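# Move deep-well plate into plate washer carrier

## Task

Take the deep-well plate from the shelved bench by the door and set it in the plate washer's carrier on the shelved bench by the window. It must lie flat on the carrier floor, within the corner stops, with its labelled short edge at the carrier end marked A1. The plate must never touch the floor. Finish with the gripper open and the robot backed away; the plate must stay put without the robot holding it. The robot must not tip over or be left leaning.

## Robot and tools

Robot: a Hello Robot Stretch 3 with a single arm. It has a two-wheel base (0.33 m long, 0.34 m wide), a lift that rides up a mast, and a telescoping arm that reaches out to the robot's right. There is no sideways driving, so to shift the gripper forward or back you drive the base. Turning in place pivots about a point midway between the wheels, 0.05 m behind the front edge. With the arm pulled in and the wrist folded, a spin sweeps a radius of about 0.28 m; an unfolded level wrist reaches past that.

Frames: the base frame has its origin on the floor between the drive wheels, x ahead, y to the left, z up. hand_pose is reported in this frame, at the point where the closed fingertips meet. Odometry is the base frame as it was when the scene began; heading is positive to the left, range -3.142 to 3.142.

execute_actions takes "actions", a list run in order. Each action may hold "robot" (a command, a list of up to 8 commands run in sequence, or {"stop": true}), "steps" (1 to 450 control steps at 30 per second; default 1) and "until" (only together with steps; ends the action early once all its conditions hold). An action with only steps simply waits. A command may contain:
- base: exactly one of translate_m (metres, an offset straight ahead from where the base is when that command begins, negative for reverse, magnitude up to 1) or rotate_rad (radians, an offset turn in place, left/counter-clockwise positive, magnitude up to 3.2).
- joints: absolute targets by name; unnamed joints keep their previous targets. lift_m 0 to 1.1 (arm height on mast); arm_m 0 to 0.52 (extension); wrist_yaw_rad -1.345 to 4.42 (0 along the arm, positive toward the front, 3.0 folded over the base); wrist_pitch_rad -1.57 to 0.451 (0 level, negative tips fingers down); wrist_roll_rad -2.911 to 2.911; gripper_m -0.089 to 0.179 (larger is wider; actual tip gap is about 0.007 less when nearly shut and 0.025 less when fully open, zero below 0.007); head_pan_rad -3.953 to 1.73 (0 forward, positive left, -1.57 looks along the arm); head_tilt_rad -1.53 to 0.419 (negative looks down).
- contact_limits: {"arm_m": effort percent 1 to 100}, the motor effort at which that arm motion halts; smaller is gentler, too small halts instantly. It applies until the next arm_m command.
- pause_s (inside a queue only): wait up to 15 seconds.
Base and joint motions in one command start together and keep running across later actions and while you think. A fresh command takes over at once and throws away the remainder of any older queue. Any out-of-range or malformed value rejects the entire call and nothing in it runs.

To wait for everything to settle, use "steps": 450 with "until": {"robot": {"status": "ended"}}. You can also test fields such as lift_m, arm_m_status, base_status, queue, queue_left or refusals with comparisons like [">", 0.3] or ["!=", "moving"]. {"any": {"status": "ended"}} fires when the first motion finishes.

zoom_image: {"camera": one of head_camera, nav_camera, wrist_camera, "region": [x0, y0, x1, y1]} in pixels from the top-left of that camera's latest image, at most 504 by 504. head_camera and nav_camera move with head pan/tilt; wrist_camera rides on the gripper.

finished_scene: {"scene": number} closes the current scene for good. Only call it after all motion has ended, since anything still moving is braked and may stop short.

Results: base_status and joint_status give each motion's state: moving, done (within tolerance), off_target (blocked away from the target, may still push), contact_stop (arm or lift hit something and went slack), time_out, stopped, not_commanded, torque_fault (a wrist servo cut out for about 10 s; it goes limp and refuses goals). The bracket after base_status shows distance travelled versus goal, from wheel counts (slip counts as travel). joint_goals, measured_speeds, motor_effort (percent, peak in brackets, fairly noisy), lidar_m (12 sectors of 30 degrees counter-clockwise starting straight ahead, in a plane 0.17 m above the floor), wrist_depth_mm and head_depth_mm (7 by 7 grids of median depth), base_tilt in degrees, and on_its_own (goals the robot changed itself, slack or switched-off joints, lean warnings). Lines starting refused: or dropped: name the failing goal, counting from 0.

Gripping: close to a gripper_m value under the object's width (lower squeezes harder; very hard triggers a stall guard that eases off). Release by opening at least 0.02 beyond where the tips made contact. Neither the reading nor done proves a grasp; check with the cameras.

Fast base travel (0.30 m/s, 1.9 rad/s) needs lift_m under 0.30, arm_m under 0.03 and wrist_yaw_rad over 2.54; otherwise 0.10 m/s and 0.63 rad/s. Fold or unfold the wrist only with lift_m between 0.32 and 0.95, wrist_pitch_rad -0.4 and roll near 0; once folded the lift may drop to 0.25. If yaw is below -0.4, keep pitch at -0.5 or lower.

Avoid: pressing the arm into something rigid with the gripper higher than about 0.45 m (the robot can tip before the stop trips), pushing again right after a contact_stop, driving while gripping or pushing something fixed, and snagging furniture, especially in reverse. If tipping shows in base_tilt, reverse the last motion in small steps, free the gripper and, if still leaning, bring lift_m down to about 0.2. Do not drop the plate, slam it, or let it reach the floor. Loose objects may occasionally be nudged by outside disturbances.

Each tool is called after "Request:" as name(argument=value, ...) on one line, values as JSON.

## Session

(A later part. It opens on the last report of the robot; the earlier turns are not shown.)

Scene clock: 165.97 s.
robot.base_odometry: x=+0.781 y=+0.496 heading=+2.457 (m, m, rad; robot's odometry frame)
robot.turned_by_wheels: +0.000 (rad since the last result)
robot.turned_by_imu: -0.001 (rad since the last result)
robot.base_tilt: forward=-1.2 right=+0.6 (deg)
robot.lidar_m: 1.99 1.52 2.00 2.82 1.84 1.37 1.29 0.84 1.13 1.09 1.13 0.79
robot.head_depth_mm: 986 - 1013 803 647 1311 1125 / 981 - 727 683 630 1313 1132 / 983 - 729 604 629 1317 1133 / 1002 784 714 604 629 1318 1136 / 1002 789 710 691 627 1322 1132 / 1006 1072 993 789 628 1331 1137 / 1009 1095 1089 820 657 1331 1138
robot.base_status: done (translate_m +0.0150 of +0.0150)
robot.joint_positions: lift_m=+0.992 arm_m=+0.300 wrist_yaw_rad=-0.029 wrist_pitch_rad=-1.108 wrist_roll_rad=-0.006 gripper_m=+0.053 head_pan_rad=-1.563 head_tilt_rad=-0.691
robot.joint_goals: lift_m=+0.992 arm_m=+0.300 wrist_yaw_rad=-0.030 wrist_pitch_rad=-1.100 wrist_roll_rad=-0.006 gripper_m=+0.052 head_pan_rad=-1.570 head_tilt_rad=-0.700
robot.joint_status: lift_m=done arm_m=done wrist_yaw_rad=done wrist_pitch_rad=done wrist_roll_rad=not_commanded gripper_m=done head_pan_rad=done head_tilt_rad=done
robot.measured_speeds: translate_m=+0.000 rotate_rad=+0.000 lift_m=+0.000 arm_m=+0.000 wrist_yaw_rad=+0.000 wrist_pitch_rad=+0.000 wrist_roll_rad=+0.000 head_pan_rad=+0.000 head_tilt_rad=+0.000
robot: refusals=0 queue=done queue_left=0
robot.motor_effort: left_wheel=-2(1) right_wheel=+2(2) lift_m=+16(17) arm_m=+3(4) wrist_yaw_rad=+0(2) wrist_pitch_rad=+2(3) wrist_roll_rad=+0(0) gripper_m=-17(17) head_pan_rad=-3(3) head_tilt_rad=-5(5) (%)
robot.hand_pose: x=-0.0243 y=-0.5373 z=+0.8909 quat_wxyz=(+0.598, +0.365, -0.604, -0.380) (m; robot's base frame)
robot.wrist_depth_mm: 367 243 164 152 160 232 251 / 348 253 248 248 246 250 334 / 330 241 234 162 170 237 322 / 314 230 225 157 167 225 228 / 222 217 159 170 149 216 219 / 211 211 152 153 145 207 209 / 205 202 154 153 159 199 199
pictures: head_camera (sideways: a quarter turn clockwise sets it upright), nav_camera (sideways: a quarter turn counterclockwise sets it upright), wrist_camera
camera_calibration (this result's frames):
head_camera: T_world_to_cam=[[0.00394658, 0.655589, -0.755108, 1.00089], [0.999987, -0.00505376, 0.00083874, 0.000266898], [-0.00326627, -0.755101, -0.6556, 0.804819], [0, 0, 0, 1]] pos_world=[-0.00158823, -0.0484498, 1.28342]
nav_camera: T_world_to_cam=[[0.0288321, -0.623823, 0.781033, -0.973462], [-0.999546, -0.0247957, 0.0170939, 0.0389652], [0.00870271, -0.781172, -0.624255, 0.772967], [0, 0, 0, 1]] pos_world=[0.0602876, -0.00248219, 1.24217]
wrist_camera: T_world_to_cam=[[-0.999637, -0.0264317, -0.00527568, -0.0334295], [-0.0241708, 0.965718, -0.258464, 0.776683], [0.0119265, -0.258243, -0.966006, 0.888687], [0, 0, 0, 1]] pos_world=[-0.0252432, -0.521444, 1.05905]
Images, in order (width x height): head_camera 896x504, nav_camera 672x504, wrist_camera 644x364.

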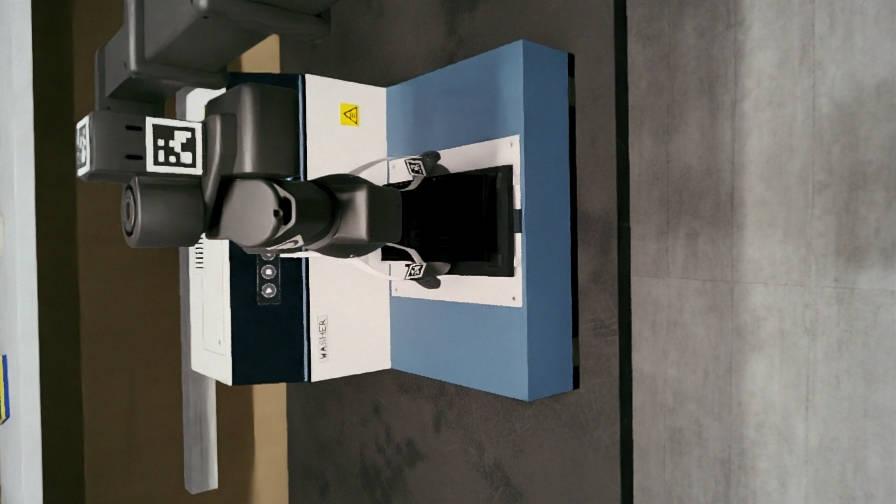

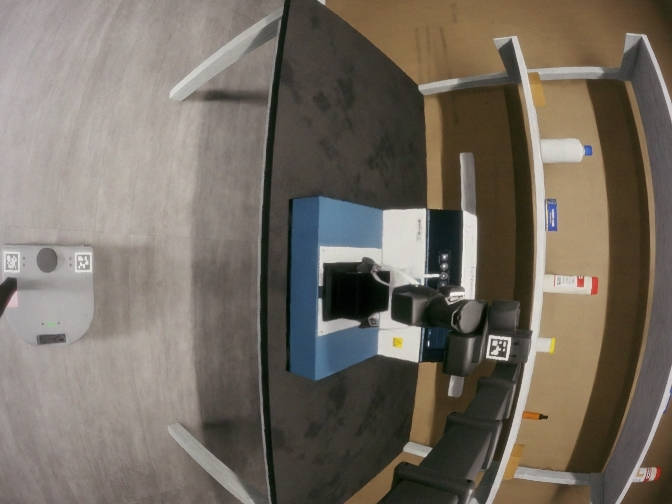

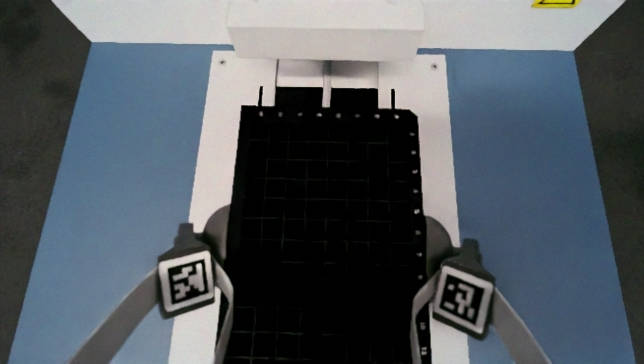

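Request:
execute_actions(actions=[{"robot":[{"base":{"translate_m":0.0035},"joints":{"wrist_yaw_rad":-0.042,"arm_m":0.302}},{"joints":{"lift_m":0.986}}],"steps":450,"until":{"robot":{"status":"ended"}}}])

Request:
zoom_image(camera="head_camera", region=[460, 230, 520, 290])

Request:
zoom_image(camera="head_camera", region=[460, 150, 520, 210])

Request:
zoom_image(camera="wrist_camera", region=[200, 40, 460, 160])

Scene clock: 172.43 s.
robot.base_odometry: x=+0.778 y=+0.498 heading=+2.457 (m, m, rad; robot's odometry frame)
robot.turned_by_wheels: +0.000 (rad since the last result)
robot.turned_by_imu: -0.001 (rad since the last result)
robot.base_tilt: forward=-1.2 right=+0.6 (deg)
robot.lidar_m: 1.98 1.52 1.99 2.81 1.84 1.37 1.29 0.85 1.13 1.09 1.13 0.79
robot.head_depth_mm: 996 - 991 802 646 1311 1128 / 980 - 730 683 631 1316 1129 / 983 - 728 607 630 1317 1133 / 998 782 707 617 628 1320 1135 / 1001 788 710 690 628 1326 1133 / 1005 1079 1037 790 635 1327 1139 / 1007 1100 1089 822 656 1334 1146
robot.base_status: done (translate_m +0.0035 of +0.0035)
robot.joint_positions: lift_m=+0.986 arm_m=+0.302 wrist_yaw_rad=-0.039 wrist_pitch_rad=-1.108 wrist_roll_rad=-0.006 gripper_m=+0.053 head_pan_rad=-1.563 head_tilt_rad=-0.691
robot.joint_goals: lift_m=+0.986 arm_m=+0.302 wrist_yaw_rad=-0.042 wrist_pitch_rad=-1.100 wrist_roll_rad=-0.006 gripper_m=+0.052 head_pan_rad=-1.570 head_tilt_rad=-0.700
robot.joint_status: lift_m=done arm_m=done wrist_yaw_rad=done wrist_pitch_rad=done wrist_roll_rad=not_commanded gripper_m=done head_pan_rad=done head_tilt_rad=done
robot.measured_speeds: translate_m=+0.000 rotate_rad=+0.000 lift_m=+0.000 arm_m=+0.000 wrist_yaw_rad=+0.000 wrist_pitch_rad=+0.000 wrist_roll_rad=+0.000 head_pan_rad=+0.000 head_tilt_rad=+0.000
robot: refusals=0 queue=done queue_left=0
robot.motor_effort: left_wheel=-1(3) right_wheel=+3(10) lift_m=+16(17) arm_m=+3(3) wrist_yaw_rad=-2(3) wrist_pitch_rad=+3(3) wrist_roll_rad=+0(0) gripper_m=-17(18) head_pan_rad=-3(2) head_tilt_rad=-4(5) (%)
robot.hand_pose: x=-0.0253 y=-0.5393 z=+0.8849 quat_wxyz=(+0.596, +0.361, -0.606, -0.383) (m; robot's base frame)
robot.wrist_depth_mm: 356 238 160 145 150 230 246 / 339 245 244 242 237 241 329 / 327 232 228 163 170 230 233 / 230 224 220 156 167 220 221 / 215 214 159 170 150 210 211 / 206 206 152 153 145 201 201 / 198 195 152 153 159 193 194
pictures: head_camera (sideways: a quarter turn clockwise sets it upright), nav_camera (sideways: a quarter turn counterclockwise sets it upright), wrist_camera
camera_calibration (this result's frames):
head_camera: T_world_to_cam=[[0.00394643, 0.655589, -0.755108, 1.00089], [0.999987, -0.00505353, 0.000838741, 0.000266897], [-0.00326609, -0.755101, -0.6556, 0.804819], [0, 0, 0, 1]] pos_world=[-0.00158821, -0.0484498, 1.28342]
nav_camera: T_world_to_cam=[[0.0288323, -0.623823, 0.781033, -0.973462], [-0.999546, -0.0247959, 0.0170939, 0.0389652], [0.0087029, -0.781172, -0.624255, 0.772967], [0, 0, 0, 1]] pos_world=[0.0602876, -0.00248218, 1.24217]
wrist_camera: T_world_to_cam=[[-0.999863, -0.0157059, -0.00527579, -0.0287286], [-0.013809, 0.965922, -0.258464, 0.777375], [0.00915543, -0.258356, -0.966006, 0.882265], [0, 0, 0, 1]] pos_world=[-0.0260674, -0.523396, 1.05305]
Images, in order (width x height): head_camera 896x504, nav_camera 672x504, wrist_camera 644x364.

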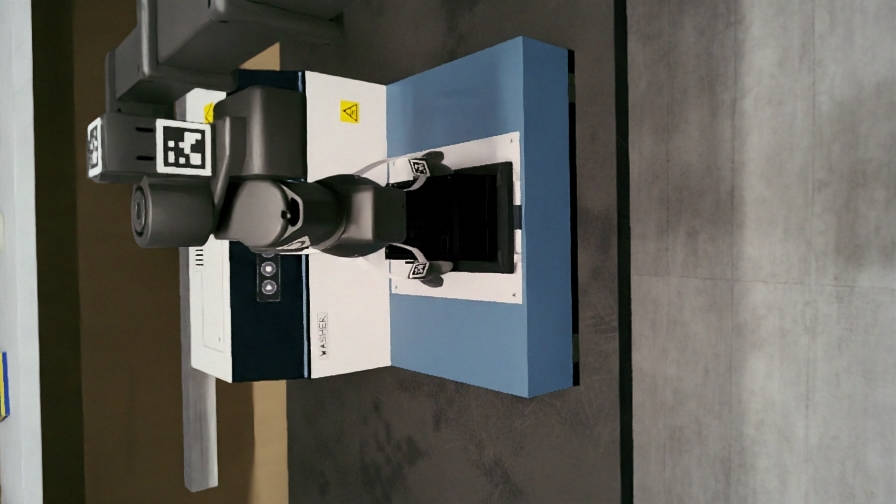

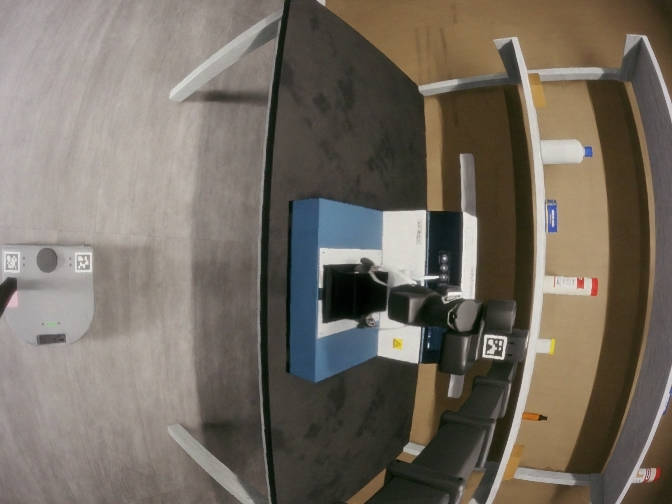

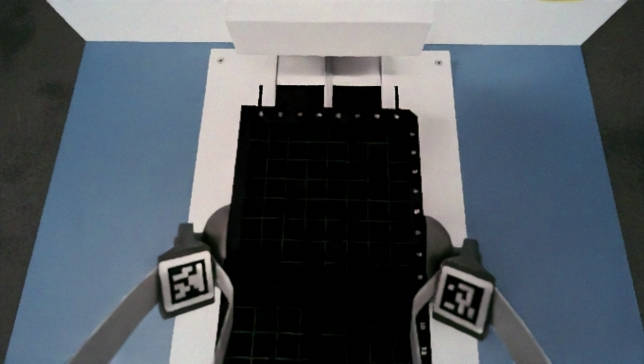

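Region (460, 230, 520, 290) of head_camera's 896x504 image, scaled by 8.400, with more detail than that image has.

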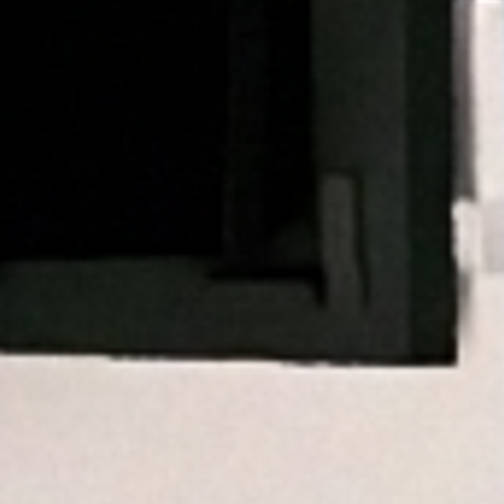

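Region (460, 150, 520, 210) of head_camera's 896x504 image, scaled by 8.400, with more detail than that image has.

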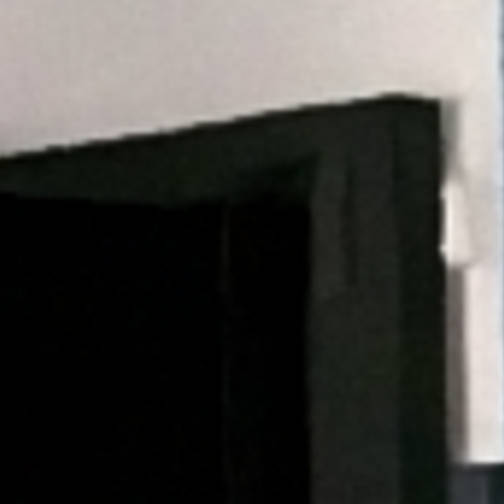

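Region (200, 40, 460, 160) of wrist_camera's 644x364 image, scaled by 1.938; it fills the top 233 rows of this view, and the rest is white.

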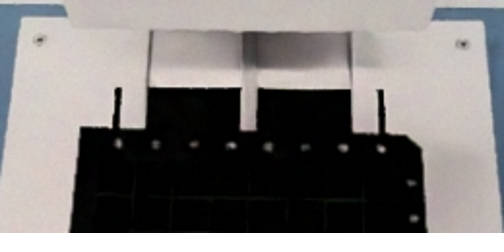

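Request:
execute_actions(actions=[{"robot":{"joints":{"lift_m":0.978}},"steps":450,"until":{"robot":{"status":"ended"}}}])

Request:
zoom_image(camera="head_camera", region=[400, 140, 540, 290])

Request:
zoom_image(camera="wrist_camera", region=[200, 40, 460, 160])

Scene clock: 174.23 s.
robot.base_odometry: x=+0.778 y=+0.498 heading=+2.457 (m, m, rad; robot's odometry frame)
robot.turned_by_wheels: +0.000 (rad since the last result)
robot.turned_by_imu: +0.000 (rad since the last result)
robot.base_tilt: forward=-1.2 right=+0.5 (deg)
robot.lidar_m: 1.98 1.52 1.99 2.81 1.84 1.37 1.29 0.85 1.13 1.09 1.13 0.79
robot.head_depth_mm: 994 - 1015 801 645 1308 1131 / 997 - 729 682 630 1316 1129 / 996 - 728 619 629 1318 1129 / 1000 787 707 619 628 1323 1135 / 1001 788 712 689 628 1316 1140 / 1002 1074 1035 791 637 1329 1141 / 1006 1096 1089 821 657 1331 1142
robot.base_status: done (translate_m +0.0035 of +0.0035)
robot.joint_positions: lift_m=+0.978 arm_m=+0.302 wrist_yaw_rad=-0.039 wrist_pitch_rad=-1.108 wrist_roll_rad=-0.006 gripper_m=+0.053 head_pan_rad=-1.563 head_tilt_rad=-0.691
robot.joint_goals: lift_m=+0.978 arm_m=+0.302 wrist_yaw_rad=-0.042 wrist_pitch_rad=-1.100 wrist_roll_rad=-0.006 gripper_m=+0.052 head_pan_rad=-1.570 head_tilt_rad=-0.700
robot.joint_status: lift_m=done arm_m=done wrist_yaw_rad=done wrist_pitch_rad=done wrist_roll_rad=not_commanded gripper_m=done head_pan_rad=done head_tilt_rad=done
robot.measured_speeds: translate_m=+0.000 rotate_rad=+0.000 lift_m=+0.000 arm_m=+0.000 wrist_yaw_rad=+0.000 wrist_pitch_rad=+0.000 wrist_roll_rad=+0.000 head_pan_rad=+0.000 head_tilt_rad=+0.000
robot: refusals=0 queue=done queue_left=0
robot.motor_effort: left_wheel=+0(0) right_wheel=+4(4) lift_m=+16(16) arm_m=+3(3) wrist_yaw_rad=-2(2) wrist_pitch_rad=+3(3) wrist_roll_rad=+0(0) gripper_m=-18(18) head_pan_rad=-3(2) head_tilt_rad=-5(5) (%)
robot.hand_pose: x=-0.0253 y=-0.5393 z=+0.8769 quat_wxyz=(+0.596, +0.361, -0.606, -0.383) (m; robot's base frame)
robot.wrist_depth_mm: 343 239 220 145 150 230 237 / 332 236 233 234 232 230 319 / 268 226 220 162 169 221 222 / 218 214 210 157 167 211 211 / 207 205 160 170 150 202 203 / 198 200 152 153 146 194 194 / 189 189 153 153 158 185 186
pictures: head_camera (sideways: a quarter turn clockwise sets it upright), nav_camera (sideways: a quarter turn counterclockwise sets it upright), wrist_camera
camera_calibration (this result's frames):
head_camera: T_world_to_cam=[[0.00394651, 0.655589, -0.755108, 1.00089], [0.999987, -0.00505364, 0.000838743, 0.000266894], [-0.00326618, -0.755101, -0.6556, 0.804819], [0, 0, 0, 1]] pos_world=[-0.00158822, -0.0484498, 1.28342]
nav_camera: T_world_to_cam=[[0.0288322, -0.623823, 0.781033, -0.973462], [-0.999546, -0.0247958, 0.0170939, 0.0389652], [0.00870281, -0.781172, -0.624255, 0.772967], [0, 0, 0, 1]] pos_world=[0.0602876, -0.0024822, 1.24217]
wrist_camera: T_world_to_cam=[[-0.999863, -0.0156917, -0.00527567, -0.0287646], [-0.0137952, 0.965922, -0.258464, 0.775306], [0.00915162, -0.258356, -0.966006, 0.874527], [0, 0, 0, 1]] pos_world=[-0.0260685, -0.523397, 1.04504]
Images, in order (width x height): head_camera 896x504, nav_camera 672x504, wrist_camera 644x364.

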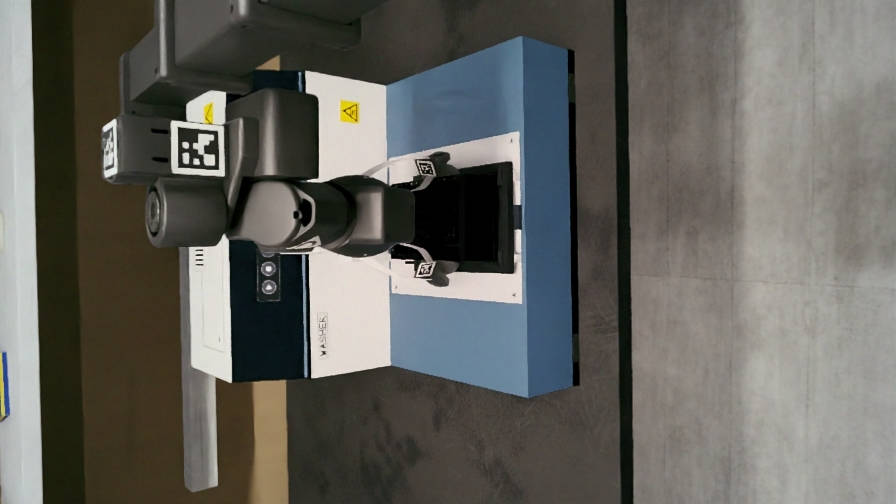

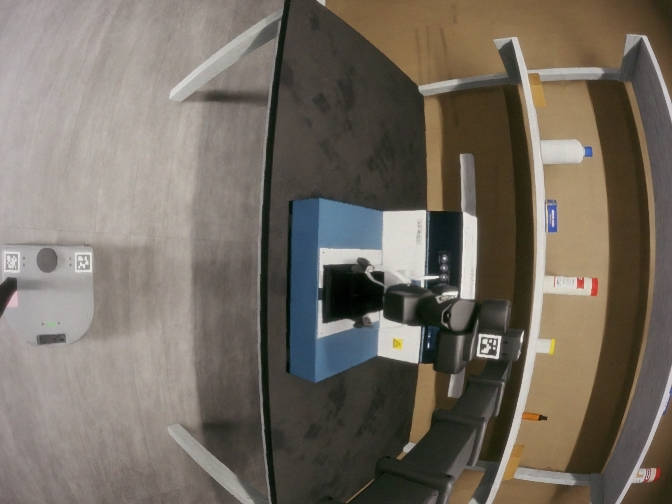

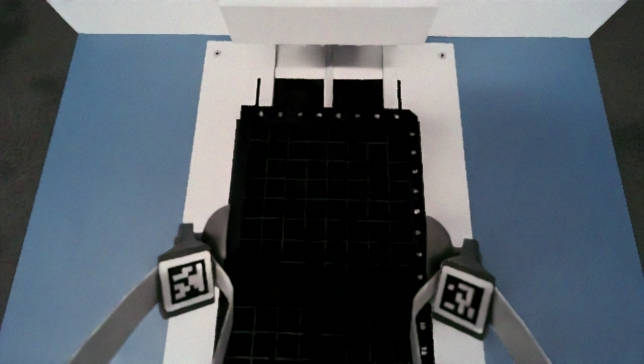

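Region (400, 140, 540, 290) of head_camera's 896x504 image, scaled by 3.360, with more detail than that image has; it fills the left 470 columns of this view, and the rest is white.

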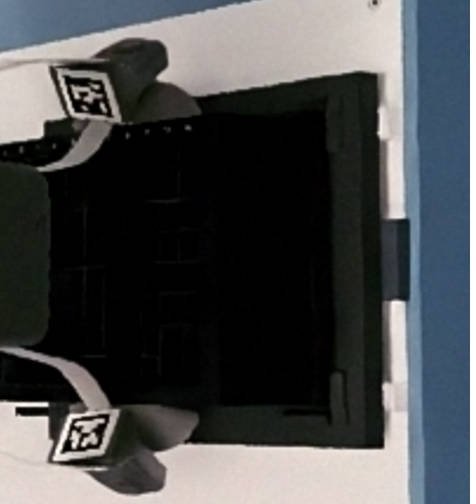

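Region (200, 40, 460, 160) of wrist_camera's 644x364 image, scaled by 1.938; it fills the top 233 rows of this view, and the rest is white.

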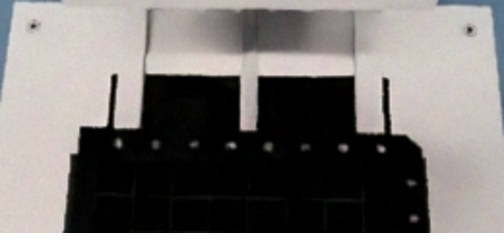

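Request:
execute_actions(actions=[{"robot":{"joints":{"lift_m":0.973}},"steps":450,"until":{"robot":{"status":"ended"}}}])

Request:
zoom_image(camera="head_camera", region=[400, 140, 540, 290])

Request:
zoom_image(camera="wrist_camera", region=[200, 40, 460, 160])

Scene clock: 176.37 s.
robot.base_odometry: x=+0.778 y=+0.498 heading=+2.457 (m, m, rad; robot's odometry frame)
robot.turned_by_wheels: +0.000 (rad since the last result)
robot.turned_by_imu: +0.000 (rad since the last result)
robot.base_tilt: forward=-1.1 right=+0.5 (deg)
robot.lidar_m: 1.98 1.53 2.00 2.81 1.84 1.38 1.29 0.85 1.13 1.09 1.13 0.79
robot.head_depth_mm: 993 - 1015 803 646 1316 1124 / 996 - 736 684 631 1315 1132 / 996 - - 619 631 1319 1136 / 1002 928 708 615 631 1326 1134 / 1001 791 714 690 628 1325 1140 / 1004 1078 1038 790 638 1328 1136 / 1006 1104 1087 818 656 1323 1140
robot.base_status: done (translate_m +0.0035 of +0.0035)
robot.joint_positions: lift_m=+0.973 arm_m=+0.302 wrist_yaw_rad=-0.039 wrist_pitch_rad=-1.105 wrist_roll_rad=-0.006 gripper_m=+0.053 head_pan_rad=-1.563 head_tilt_rad=-0.691
robot.joint_goals: lift_m=+0.973 arm_m=+0.302 wrist_yaw_rad=-0.042 wrist_pitch_rad=-1.100 wrist_roll_rad=-0.006 gripper_m=+0.052 head_pan_rad=-1.570 head_tilt_rad=-0.700
robot.joint_status: lift_m=done arm_m=done wrist_yaw_rad=done wrist_pitch_rad=done wrist_roll_rad=not_commanded gripper_m=done head_pan_rad=done head_tilt_rad=done
robot.measured_speeds: translate_m=+0.000 rotate_rad=+0.000 lift_m=+0.000 arm_m=+0.000 wrist_yaw_rad=+0.000 wrist_pitch_rad=+0.000 wrist_roll_rad=+0.000 head_pan_rad=+0.000 head_tilt_rad=+0.000
robot: refusals=0 queue=done queue_left=0
robot.motor_effort: left_wheel=+0(1) right_wheel=+3(4) lift_m=+12(15) arm_m=+3(3) wrist_yaw_rad=-3(2) wrist_pitch_rad=+2(3) wrist_roll_rad=+0(0) gripper_m=-17(18) head_pan_rad=-2(2) head_tilt_rad=-5(6) (%)
robot.hand_pose: x=-0.0253 y=-0.5402 z=+0.8725 quat_wxyz=(+0.597, +0.360, -0.607, -0.382) (m; robot's base frame)
robot.wrist_depth_mm: 347 238 219 144 149 230 235 / 325 235 230 229 229 229 232 / 226 222 217 160 170 217 218 / 213 211 195 154 166 209 207 / 204 202 158 154 150 199 198 / 196 195 151 157 145 189 190 / 186 187 153 156 144 182 181
pictures: head_camera (sideways: a quarter turn clockwise sets it upright), nav_camera (sideways: a quarter turn counterclockwise sets it upright), wrist_camera
camera_calibration (this result's frames):
head_camera: T_world_to_cam=[[0.00394658, 0.655589, -0.755108, 1.00089], [0.999987, -0.00505376, 0.000838742, 0.000266896], [-0.00326627, -0.755101, -0.6556, 0.804819], [0, 0, 0, 1]] pos_world=[-0.00158823, -0.0484498, 1.28342]
nav_camera: T_world_to_cam=[[0.0288321, -0.623823, 0.781033, -0.973462], [-0.999546, -0.0247957, 0.0170939, 0.0389652], [0.00870271, -0.781172, -0.624255, 0.772967], [0, 0, 0, 1]] pos_world=[0.0602876, -0.0024822, 1.24217]
wrist_camera: T_world_to_cam=[[-0.999864, -0.0157209, -0.00507006, -0.0290315], [-0.0138435, 0.964963, -0.262022, 0.777624], [0.00901163, -0.261916, -0.965049, 0.867288], [0, 0, 0, 1]] pos_world=[-0.0260781, -0.523678, 1.04058]
Images, in order (width x height): head_camera 896x504, nav_camera 672x504, wrist_camera 644x364.

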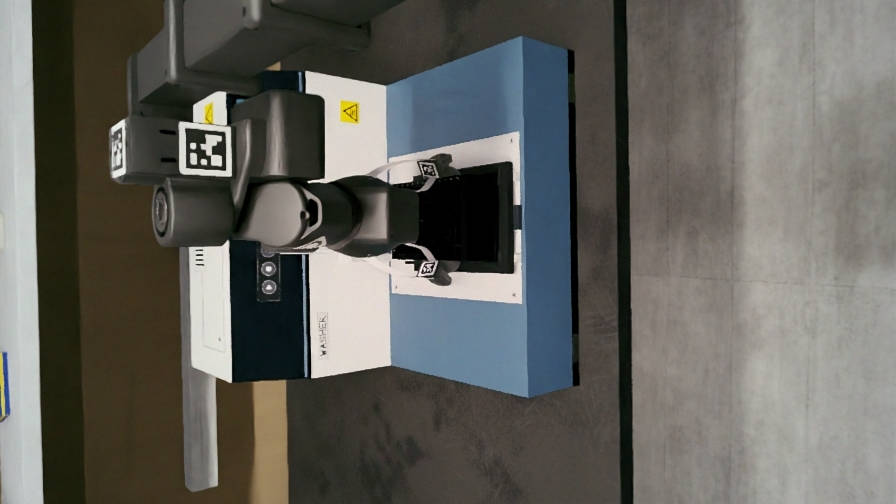

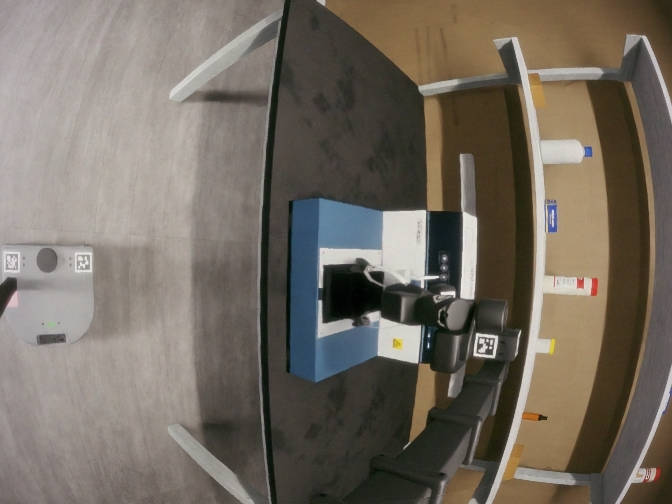

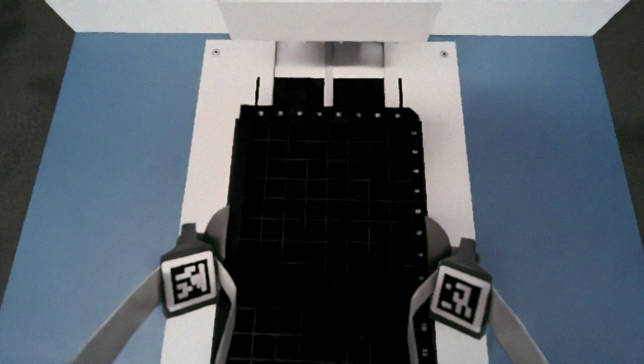

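Region (400, 140, 540, 290) of head_camera's 896x504 image, scaled by 3.360, with more detail than that image has; it fills the left 470 columns of this view, and the rest is white.

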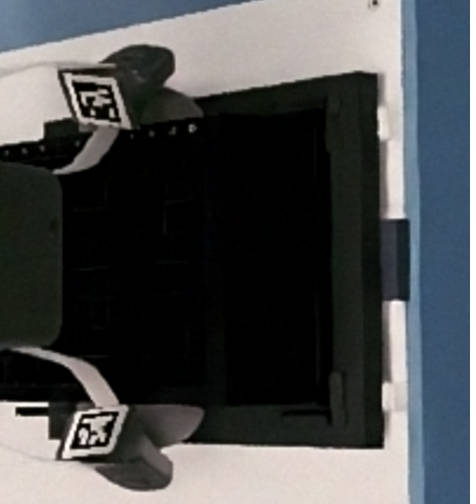

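Region (200, 40, 460, 160) of wrist_camera's 644x364 image, scaled by 1.938; it fills the top 233 rows of this view, and the rest is white.

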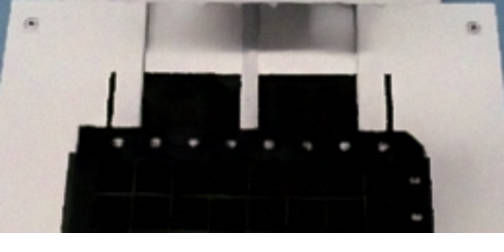

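Request:
execute_actions(actions=[{"robot":[{"joints":{"lift_m":0.976,"gripper_m":0.14}},{"joints":{"lift_m":1.04}},{"joints":{"arm_m":0.33,"wrist_pitch_rad":-1.3,"lift_m":1.08}}],"steps":450,"until":{"robot":{"status":"ended"}}}])

Request:
zoom_image(camera="head_camera", region=[370, 140, 540, 290])

Request:
zoom_image(camera="wrist_camera", region=[200, 40, 460, 360])

Scene clock: 182.07 s.
robot.base_odometry: x=+0.778 y=+0.498 heading=+2.457 (m, m, rad; robot's odometry frame)
robot.turned_by_wheels: +0.000 (rad since the last result)
robot.turned_by_imu: -0.001 (rad since the last result)
robot.base_tilt: forward=-1.1 right=+0.6 (deg)
robot.lidar_m: 1.98 1.52 1.99 2.81 1.84 1.37 1.29 0.85 1.13 1.09 1.13 0.79
robot.head_depth_mm: 1003 1100 1057 800 644 1312 1128 / - 773 713 682 629 1310 1132 / - 777 702 631 630 1314 1134 / 1003 786 701 631 628 1321 1139 / 1002 788 711 690 629 1324 1135 / 1003 1078 1037 791 636 1328 1139 / 1004 1102 1087 822 657 1334 1137
robot.base_status: done (translate_m +0.0035 of +0.0035)
robot.joint_positions: lift_m=+1.080 arm_m=+0.330 wrist_yaw_rad=-0.040 wrist_pitch_rad=-1.300 wrist_roll_rad=-0.006 gripper_m=+0.140 head_pan_rad=-1.563 head_tilt_rad=-0.691
robot.joint_goals: lift_m=+1.080 arm_m=+0.330 wrist_yaw_rad=-0.042 wrist_pitch_rad=-1.300 wrist_roll_rad=-0.006 gripper_m=+0.140 head_pan_rad=-1.570 head_tilt_rad=-0.700
robot.joint_status: lift_m=done arm_m=done wrist_yaw_rad=done wrist_pitch_rad=done wrist_roll_rad=not_commanded gripper_m=done head_pan_rad=done head_tilt_rad=done
robot.measured_speeds: translate_m=+0.000 rotate_rad=+0.000 lift_m=+0.000 arm_m=+0.000 wrist_yaw_rad=+0.000 wrist_pitch_rad=+0.000 wrist_roll_rad=+0.000 head_pan_rad=+0.000 head_tilt_rad=+0.000
robot: refusals=0 queue=done queue_left=0
robot.motor_effort: left_wheel=-1(1) right_wheel=+3(3) lift_m=+24(24) arm_m=+3(4) wrist_yaw_rad=-2(2) wrist_pitch_rad=+0(2) wrist_roll_rad=+0(0) gripper_m=+0(81) head_pan_rad=-2(2) head_tilt_rad=-4(5) (%)
robot.hand_pose: x=-0.0234 y=-0.5199 z=+0.9651 quat_wxyz=(+0.556, +0.418, -0.569, -0.438) (m; robot's base frame)
robot.wrist_depth_mm: 403 293 287 209 255 282 384 / 395 308 307 299 305 301 382 / 395 303 303 254 299 295 376 / 388 300 299 264 289 293 366 / 380 383 291 265 290 288 363 / 376 - 289 268 281 - 361 / - - 370 361 363 - 353
pictures: head_camera (sideways: a quarter turn clockwise sets it upright), nav_camera (sideways: a quarter turn counterclockwise sets it upright), wrist_camera
camera_calibration (this result's frames):
head_camera: T_world_to_cam=[[0.00394643, 0.655589, -0.755108, 1.00089], [0.999987, -0.00505353, 0.000838744, 0.000266893], [-0.00326609, -0.755101, -0.6556, 0.804819], [0, 0, 0, 1]] pos_world=[-0.00158821, -0.0484498, 1.28342]
nav_camera: T_world_to_cam=[[0.0288323, -0.623823, 0.781033, -0.973462], [-0.999546, -0.0247959, 0.0170939, 0.0389652], [0.0087029, -0.781172, -0.624255, 0.772967], [0, 0, 0, 1]] pos_world=[0.0602876, -0.0024822, 1.24217]
wrist_camera: T_world_to_cam=[[-0.999794, -0.012972, -0.0156299, -0.0147597], [-0.011844, 0.997461, -0.0702204, 0.614229], [0.0165011, -0.0700207, -0.997409, 1.09317], [0, 0, 0, 1]] pos_world=[-0.0255203, -0.536316, 1.13324]
Images, in order (width x height): head_camera 896x504, nav_camera 672x504, wrist_camera 644x364.

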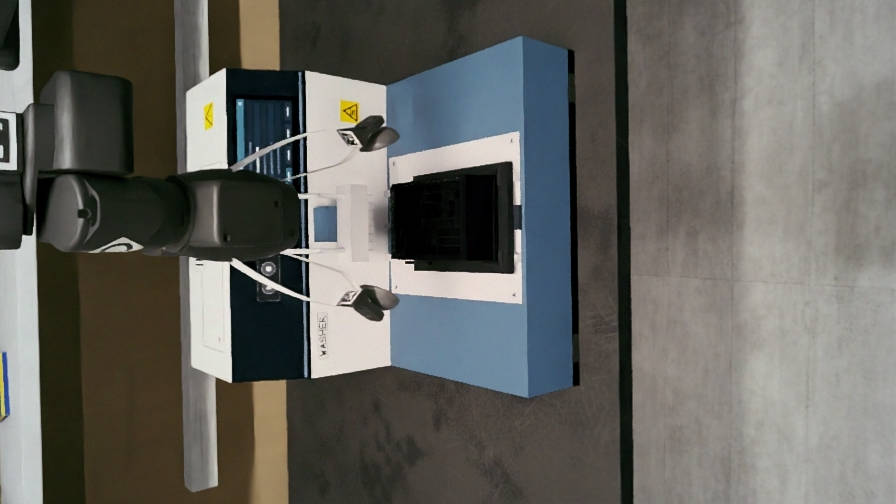

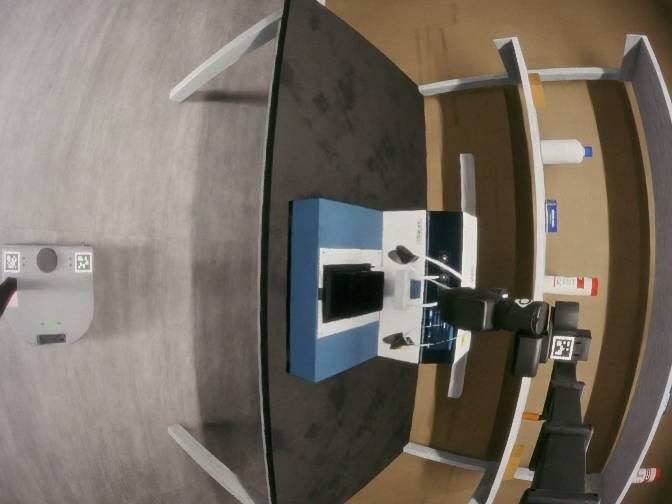

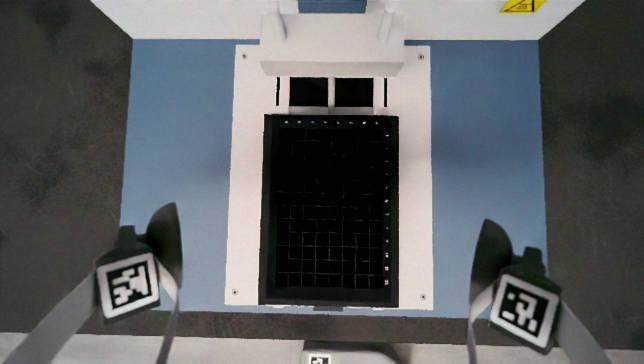

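Region (370, 140, 540, 290) of head_camera's 896x504 image, scaled by 2.965, with more detail than that image has; it fills the top 445 rows of this view, and the rest is white.

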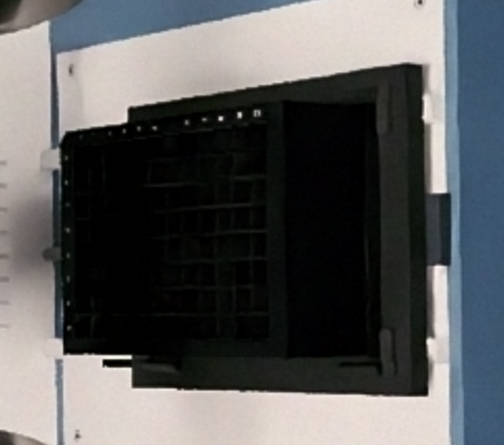

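Region (200, 40, 460, 360) of wrist_camera's 644x364 image, scaled by 1.575; it fills the left 410 columns of this view, and the rest is white.

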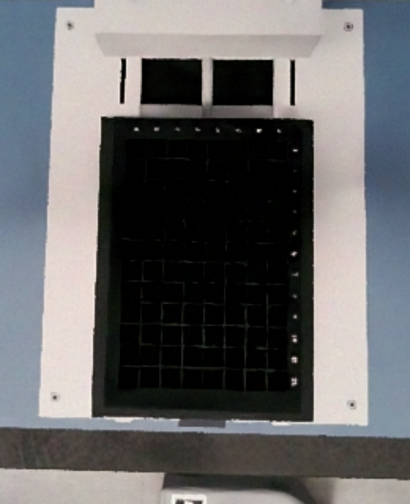

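Request:
execute_actions(actions=[{"robot":{"joints":{"arm_m":0.435,"wrist_pitch_rad":-1.57,"lift_m":1.09}},"steps":450,"until":{"robot":{"status":"ended"}}}])

Request:
zoom_image(camera="wrist_camera", region=[240, 70, 420, 190])

Scene clock: 187.37 s.
robot.base_odometry: x=+0.778 y=+0.498 heading=+2.457 (m, m, rad; robot's odometry frame)
robot.turned_by_wheels: +0.000 (rad since the last result)
robot.turned_by_imu: -0.001 (rad since the last result)
robot.base_tilt: forward=-1.1 right=+0.5 (deg)
robot.lidar_m: 1.97 1.52 2.00 2.82 1.85 1.38 1.28 0.85 1.13 1.09 1.13 0.79
robot.head_depth_mm: 994 1104 1059 801 644 1314 1125 / 1013 774 714 685 630 1318 1131 / 1033 774 697 633 629 1319 1127 / 1002 785 698 630 629 1325 1134 / 1002 788 708 688 627 1328 1138 / 1004 1073 1035 791 636 1324 1138 / 1005 1099 1091 819 656 1332 1141
robot.base_status: done (translate_m +0.0035 of +0.0035)
robot.joint_positions: lift_m=+1.090 arm_m=+0.435 wrist_yaw_rad=-0.041 wrist_pitch_rad=-1.565 wrist_roll_rad=-0.006 gripper_m=+0.140 head_pan_rad=-1.563 head_tilt_rad=-0.691
robot.joint_goals: lift_m=+1.090 arm_m=+0.435 wrist_yaw_rad=-0.042 wrist_pitch_rad=-1.570 wrist_roll_rad=-0.006 gripper_m=+0.140 head_pan_rad=-1.570 head_tilt_rad=-0.700
robot.joint_status: lift_m=done arm_m=done wrist_yaw_rad=done wrist_pitch_rad=done wrist_roll_rad=not_commanded gripper_m=done head_pan_rad=done head_tilt_rad=done
robot.measured_speeds: translate_m=+0.000 rotate_rad=+0.000 lift_m=+0.000 arm_m=+0.000 wrist_yaw_rad=+0.000 wrist_pitch_rad=+0.000 wrist_roll_rad=+0.000 head_pan_rad=+0.000 head_tilt_rad=+0.000
robot: refusals=0 queue=done queue_left=0
robot.motor_effort: left_wheel=-1(1) right_wheel=+3(3) lift_m=+24(26) arm_m=+3(3) wrist_yaw_rad=-1(2) wrist_pitch_rad=-2(3) wrist_roll_rad=+0(0) gripper_m=+0(0) head_pan_rad=-3(2) head_tilt_rad=-4(4) (%)
robot.hand_pose: x=-0.0207 y=-0.5569 z=+0.9721 quat_wxyz=(+0.493, +0.490, -0.509, -0.508) (m; robot's base frame)
robot.wrist_depth_mm: 356 275 244 172 241 267 341 / 370 285 282 187 189 275 349 / 374 295 288 272 281 281 358 / 394 303 295 236 286 288 368 / 399 393 303 245 297 292 378 / 418 - 314 253 305 - 387 / - - - - - - -
pictures: head_camera (sideways: a quarter turn clockwise sets it upright), nav_camera (sideways: a quarter turn counterclockwise sets it upright), wrist_camera
camera_calibration (this result's frames):
head_camera: T_world_to_cam=[[0.00395052, 0.655595, -0.755102, 1.00088], [0.999987, -0.00505985, 0.000838639, 0.00026703], [-0.0032709, -0.755096, -0.655606, 0.804827], [0, 0, 0, 1]] pos_world=[-0.00158852, -0.0484496, 1.28342]
nav_camera: T_world_to_cam=[[0.0288284, -0.62383, 0.781028, -0.973456], [-0.999547, -0.0247898, 0.0170937, 0.0389654], [0.00869792, -0.781167, -0.624262, 0.772975], [0, 0, 0, 1]] pos_world=[0.0602875, -0.00248205, 1.24217]
wrist_camera: T_world_to_cam=[[-0.999563, -0.00608205, -0.0289272, 0.00436822], [-0.0115765, 0.98098, 0.193765, 0.38582], [0.0271985, 0.194015, -0.980621, 1.22843], [0, 0, 0, 1]] pos_world=[-0.0245787, -0.616789, 1.12999]
Images, in order (width x height): head_camera 896x504, nav_camera 672x504, wrist_camera 644x364.

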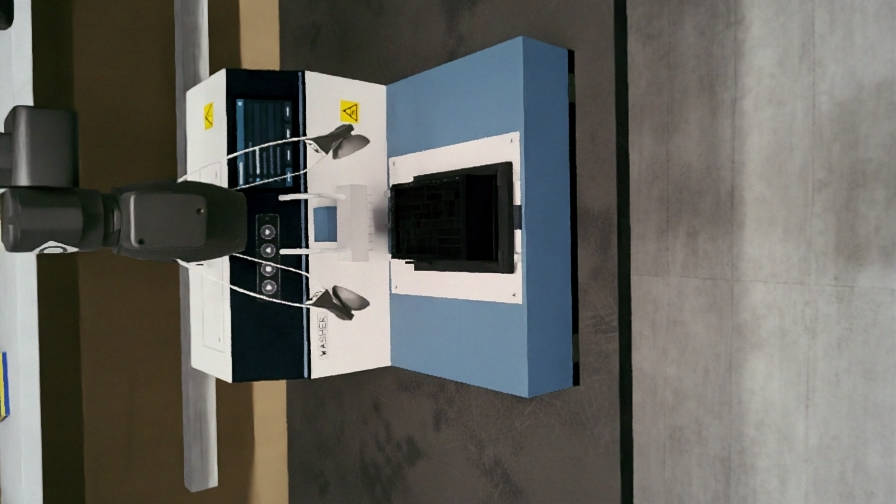

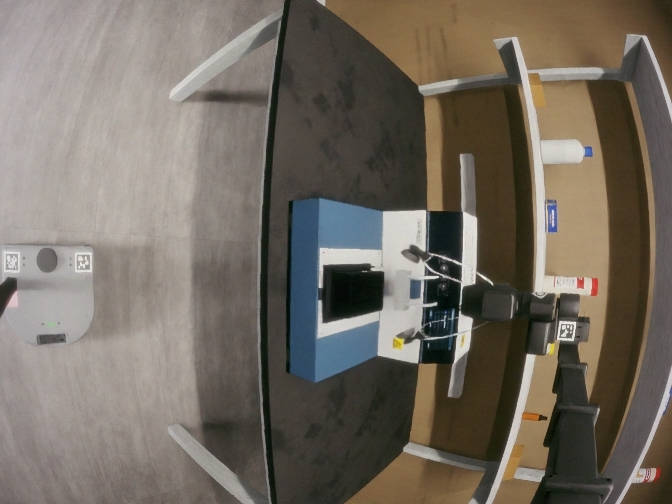

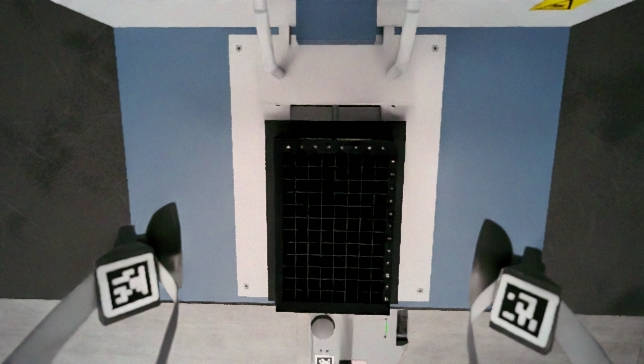

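Region (240, 70, 420, 190) of wrist_camera's 644x364 image, scaled by 2.800.

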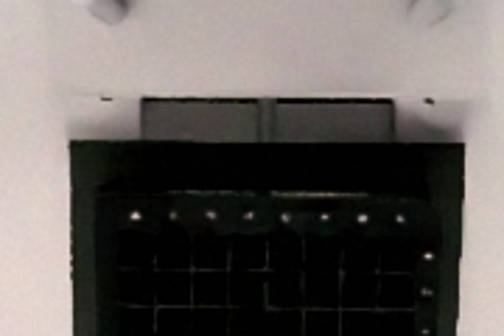

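Request:
execute_actions(actions=[{"robot":{"joints":{"arm_m":0.0},"base":{"translate_m":0.3}},"steps":450,"until":{"robot":{"status":"ended"}}}])

Request:
zoom_image(camera="nav_camera", region=[270, 300, 470, 500])

Scene clock: 193.40 s.
robot.base_odometry: x=+0.546 y=+0.688 heading=+2.457 (m, m, rad; robot's odometry frame)
robot.turned_by_wheels: +0.000 (rad since the last result)
robot.turned_by_imu: +0.001 (rad since the last result)
robot.base_tilt: forward=-1.2 right=+0.6 (deg)
robot.lidar_m: 1.68 1.26 1.56 2.79 2.25 1.68 1.59 1.11 1.13 1.08 0.57 1.74
robot.head_depth_mm: - - - - - - - / - - - - - - - / - - - - - - - / 1007 1097 1098 841 662 - 1114 / 1008 1124 1079 814 653 1355 1159 / 1013 1146 1082 818 655 1328 1162 / 1011 1105 1089 820 657 1298 1094
robot.base_status: done (translate_m +0.3000 of +0.3000)
robot.joint_positions: lift_m=+1.090 arm_m=+0.001 wrist_yaw_rad=-0.041 wrist_pitch_rad=-1.566 wrist_roll_rad=-0.006 gripper_m=+0.140 head_pan_rad=-1.563 head_tilt_rad=-0.691
robot.joint_goals: lift_m=+1.090 arm_m=+0.000 wrist_yaw_rad=-0.042 wrist_pitch_rad=-1.570 wrist_roll_rad=-0.006 gripper_m=+0.140 head_pan_rad=-1.570 head_tilt_rad=-0.700
robot.joint_status: lift_m=done arm_m=done wrist_yaw_rad=done wrist_pitch_rad=done wrist_roll_rad=not_commanded gripper_m=done head_pan_rad=done head_tilt_rad=done
robot.measured_speeds: translate_m=+0.000 rotate_rad=+0.000 lift_m=+0.000 arm_m=+0.000 wrist_yaw_rad=+0.000 wrist_pitch_rad=+0.000 wrist_roll_rad=+0.000 head_pan_rad=+0.000 head_tilt_rad=+0.000
robot: refusals=0 queue=done queue_left=0
robot.motor_effort: left_wheel=-1(2) right_wheel=+3(9) lift_m=+24(24) arm_m=-5(5) wrist_yaw_rad=-1(1) wrist_pitch_rad=-1(2) wrist_roll_rad=+0(0) gripper_m=+0(0) head_pan_rad=-4(2) head_tilt_rad=-5(5) (%)
robot.hand_pose: x=-0.0207 y=-0.1228 z=+0.9721 quat_wxyz=(+0.492, +0.490, -0.509, -0.508) (m; robot's base frame)
robot.wrist_depth_mm: - - - - - - - / - - - - - - - / - - - - - - - / - - - - - - - / - - - - - - - / - - - - - - - / - - - - - - -
pictures: head_camera (sideways: a quarter turn clockwise sets it upright), nav_camera (sideways: a quarter turn counterclockwise sets it upright), wrist_camera
camera_calibration (this result's frames):
head_camera: T_world_to_cam=[[0.00395133, 0.655602, -0.755097, 1.00087], [0.999987, -0.00506117, 0.000838527, 0.000267176], [-0.00327193, -0.75509, -0.655613, 0.804836], [0, 0, 0, 1]] pos_world=[-0.00158859, -0.0484494, 1.28342]
nav_camera: T_world_to_cam=[[0.0288276, -0.623837, 0.781023, -0.973449], [-0.999547, -0.0247886, 0.0170936, 0.0389655], [0.00869686, -0.781161, -0.624268, 0.772984], [0, 0, 0, 1]] pos_world=[0.0602875, -0.00248159, 1.24217]
wrist_camera: T_world_to_cam=[[-0.999562, -0.00604805, -0.0289776, 0.00707356], [-0.0115824, 0.98077, 0.194824, -0.0410583], [0.0272421, 0.195074, -0.98041, 1.14416], [0, 0, 0, 1]] pos_world=[-0.0245745, -0.182885, 1.12995]
Images, in order (width x height): head_camera 896x504, nav_camera 672x504, wrist_camera 644x364.

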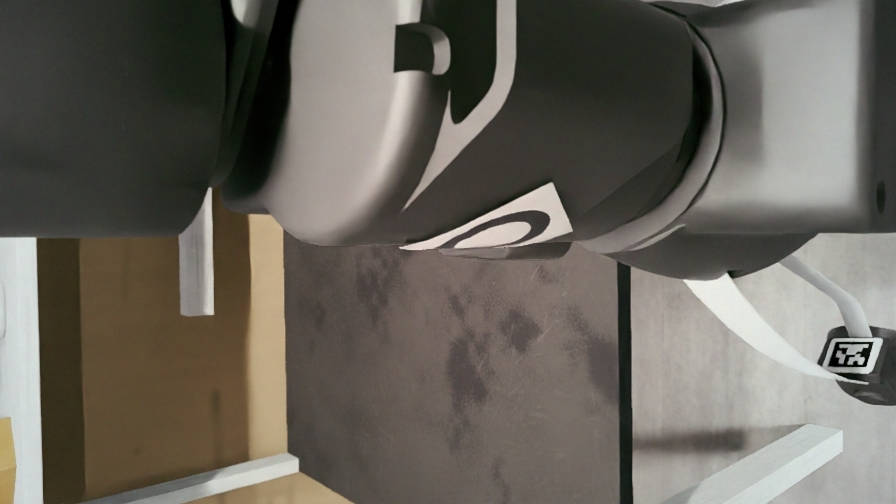

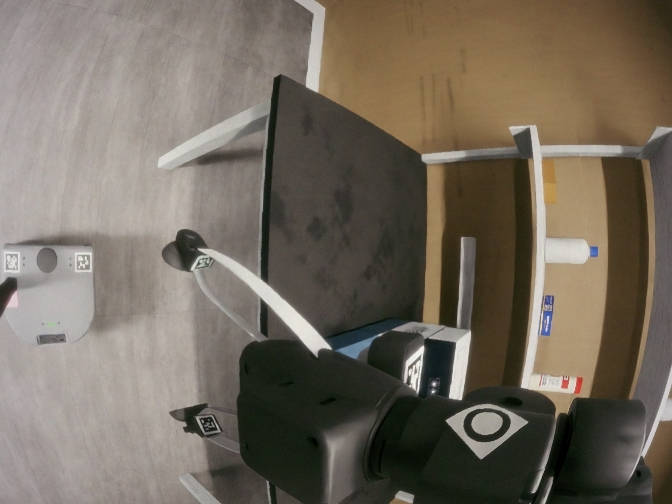

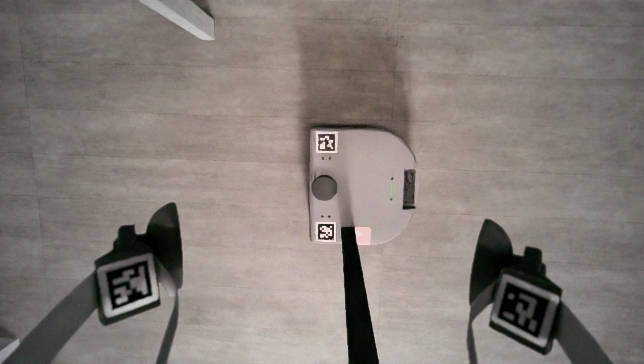

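Region (270, 300, 470, 500) of nav_camera's 672x504 image, scaled by 2.520, with more detail than that image has.

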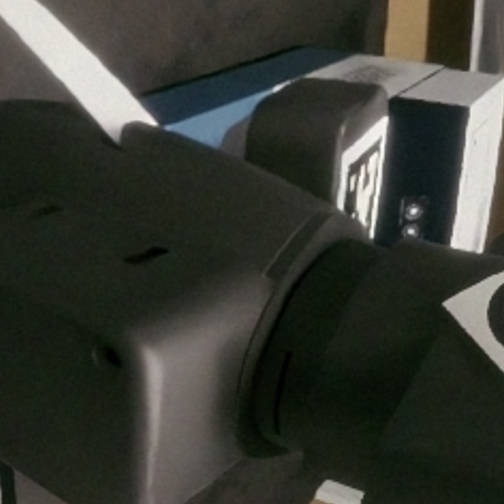

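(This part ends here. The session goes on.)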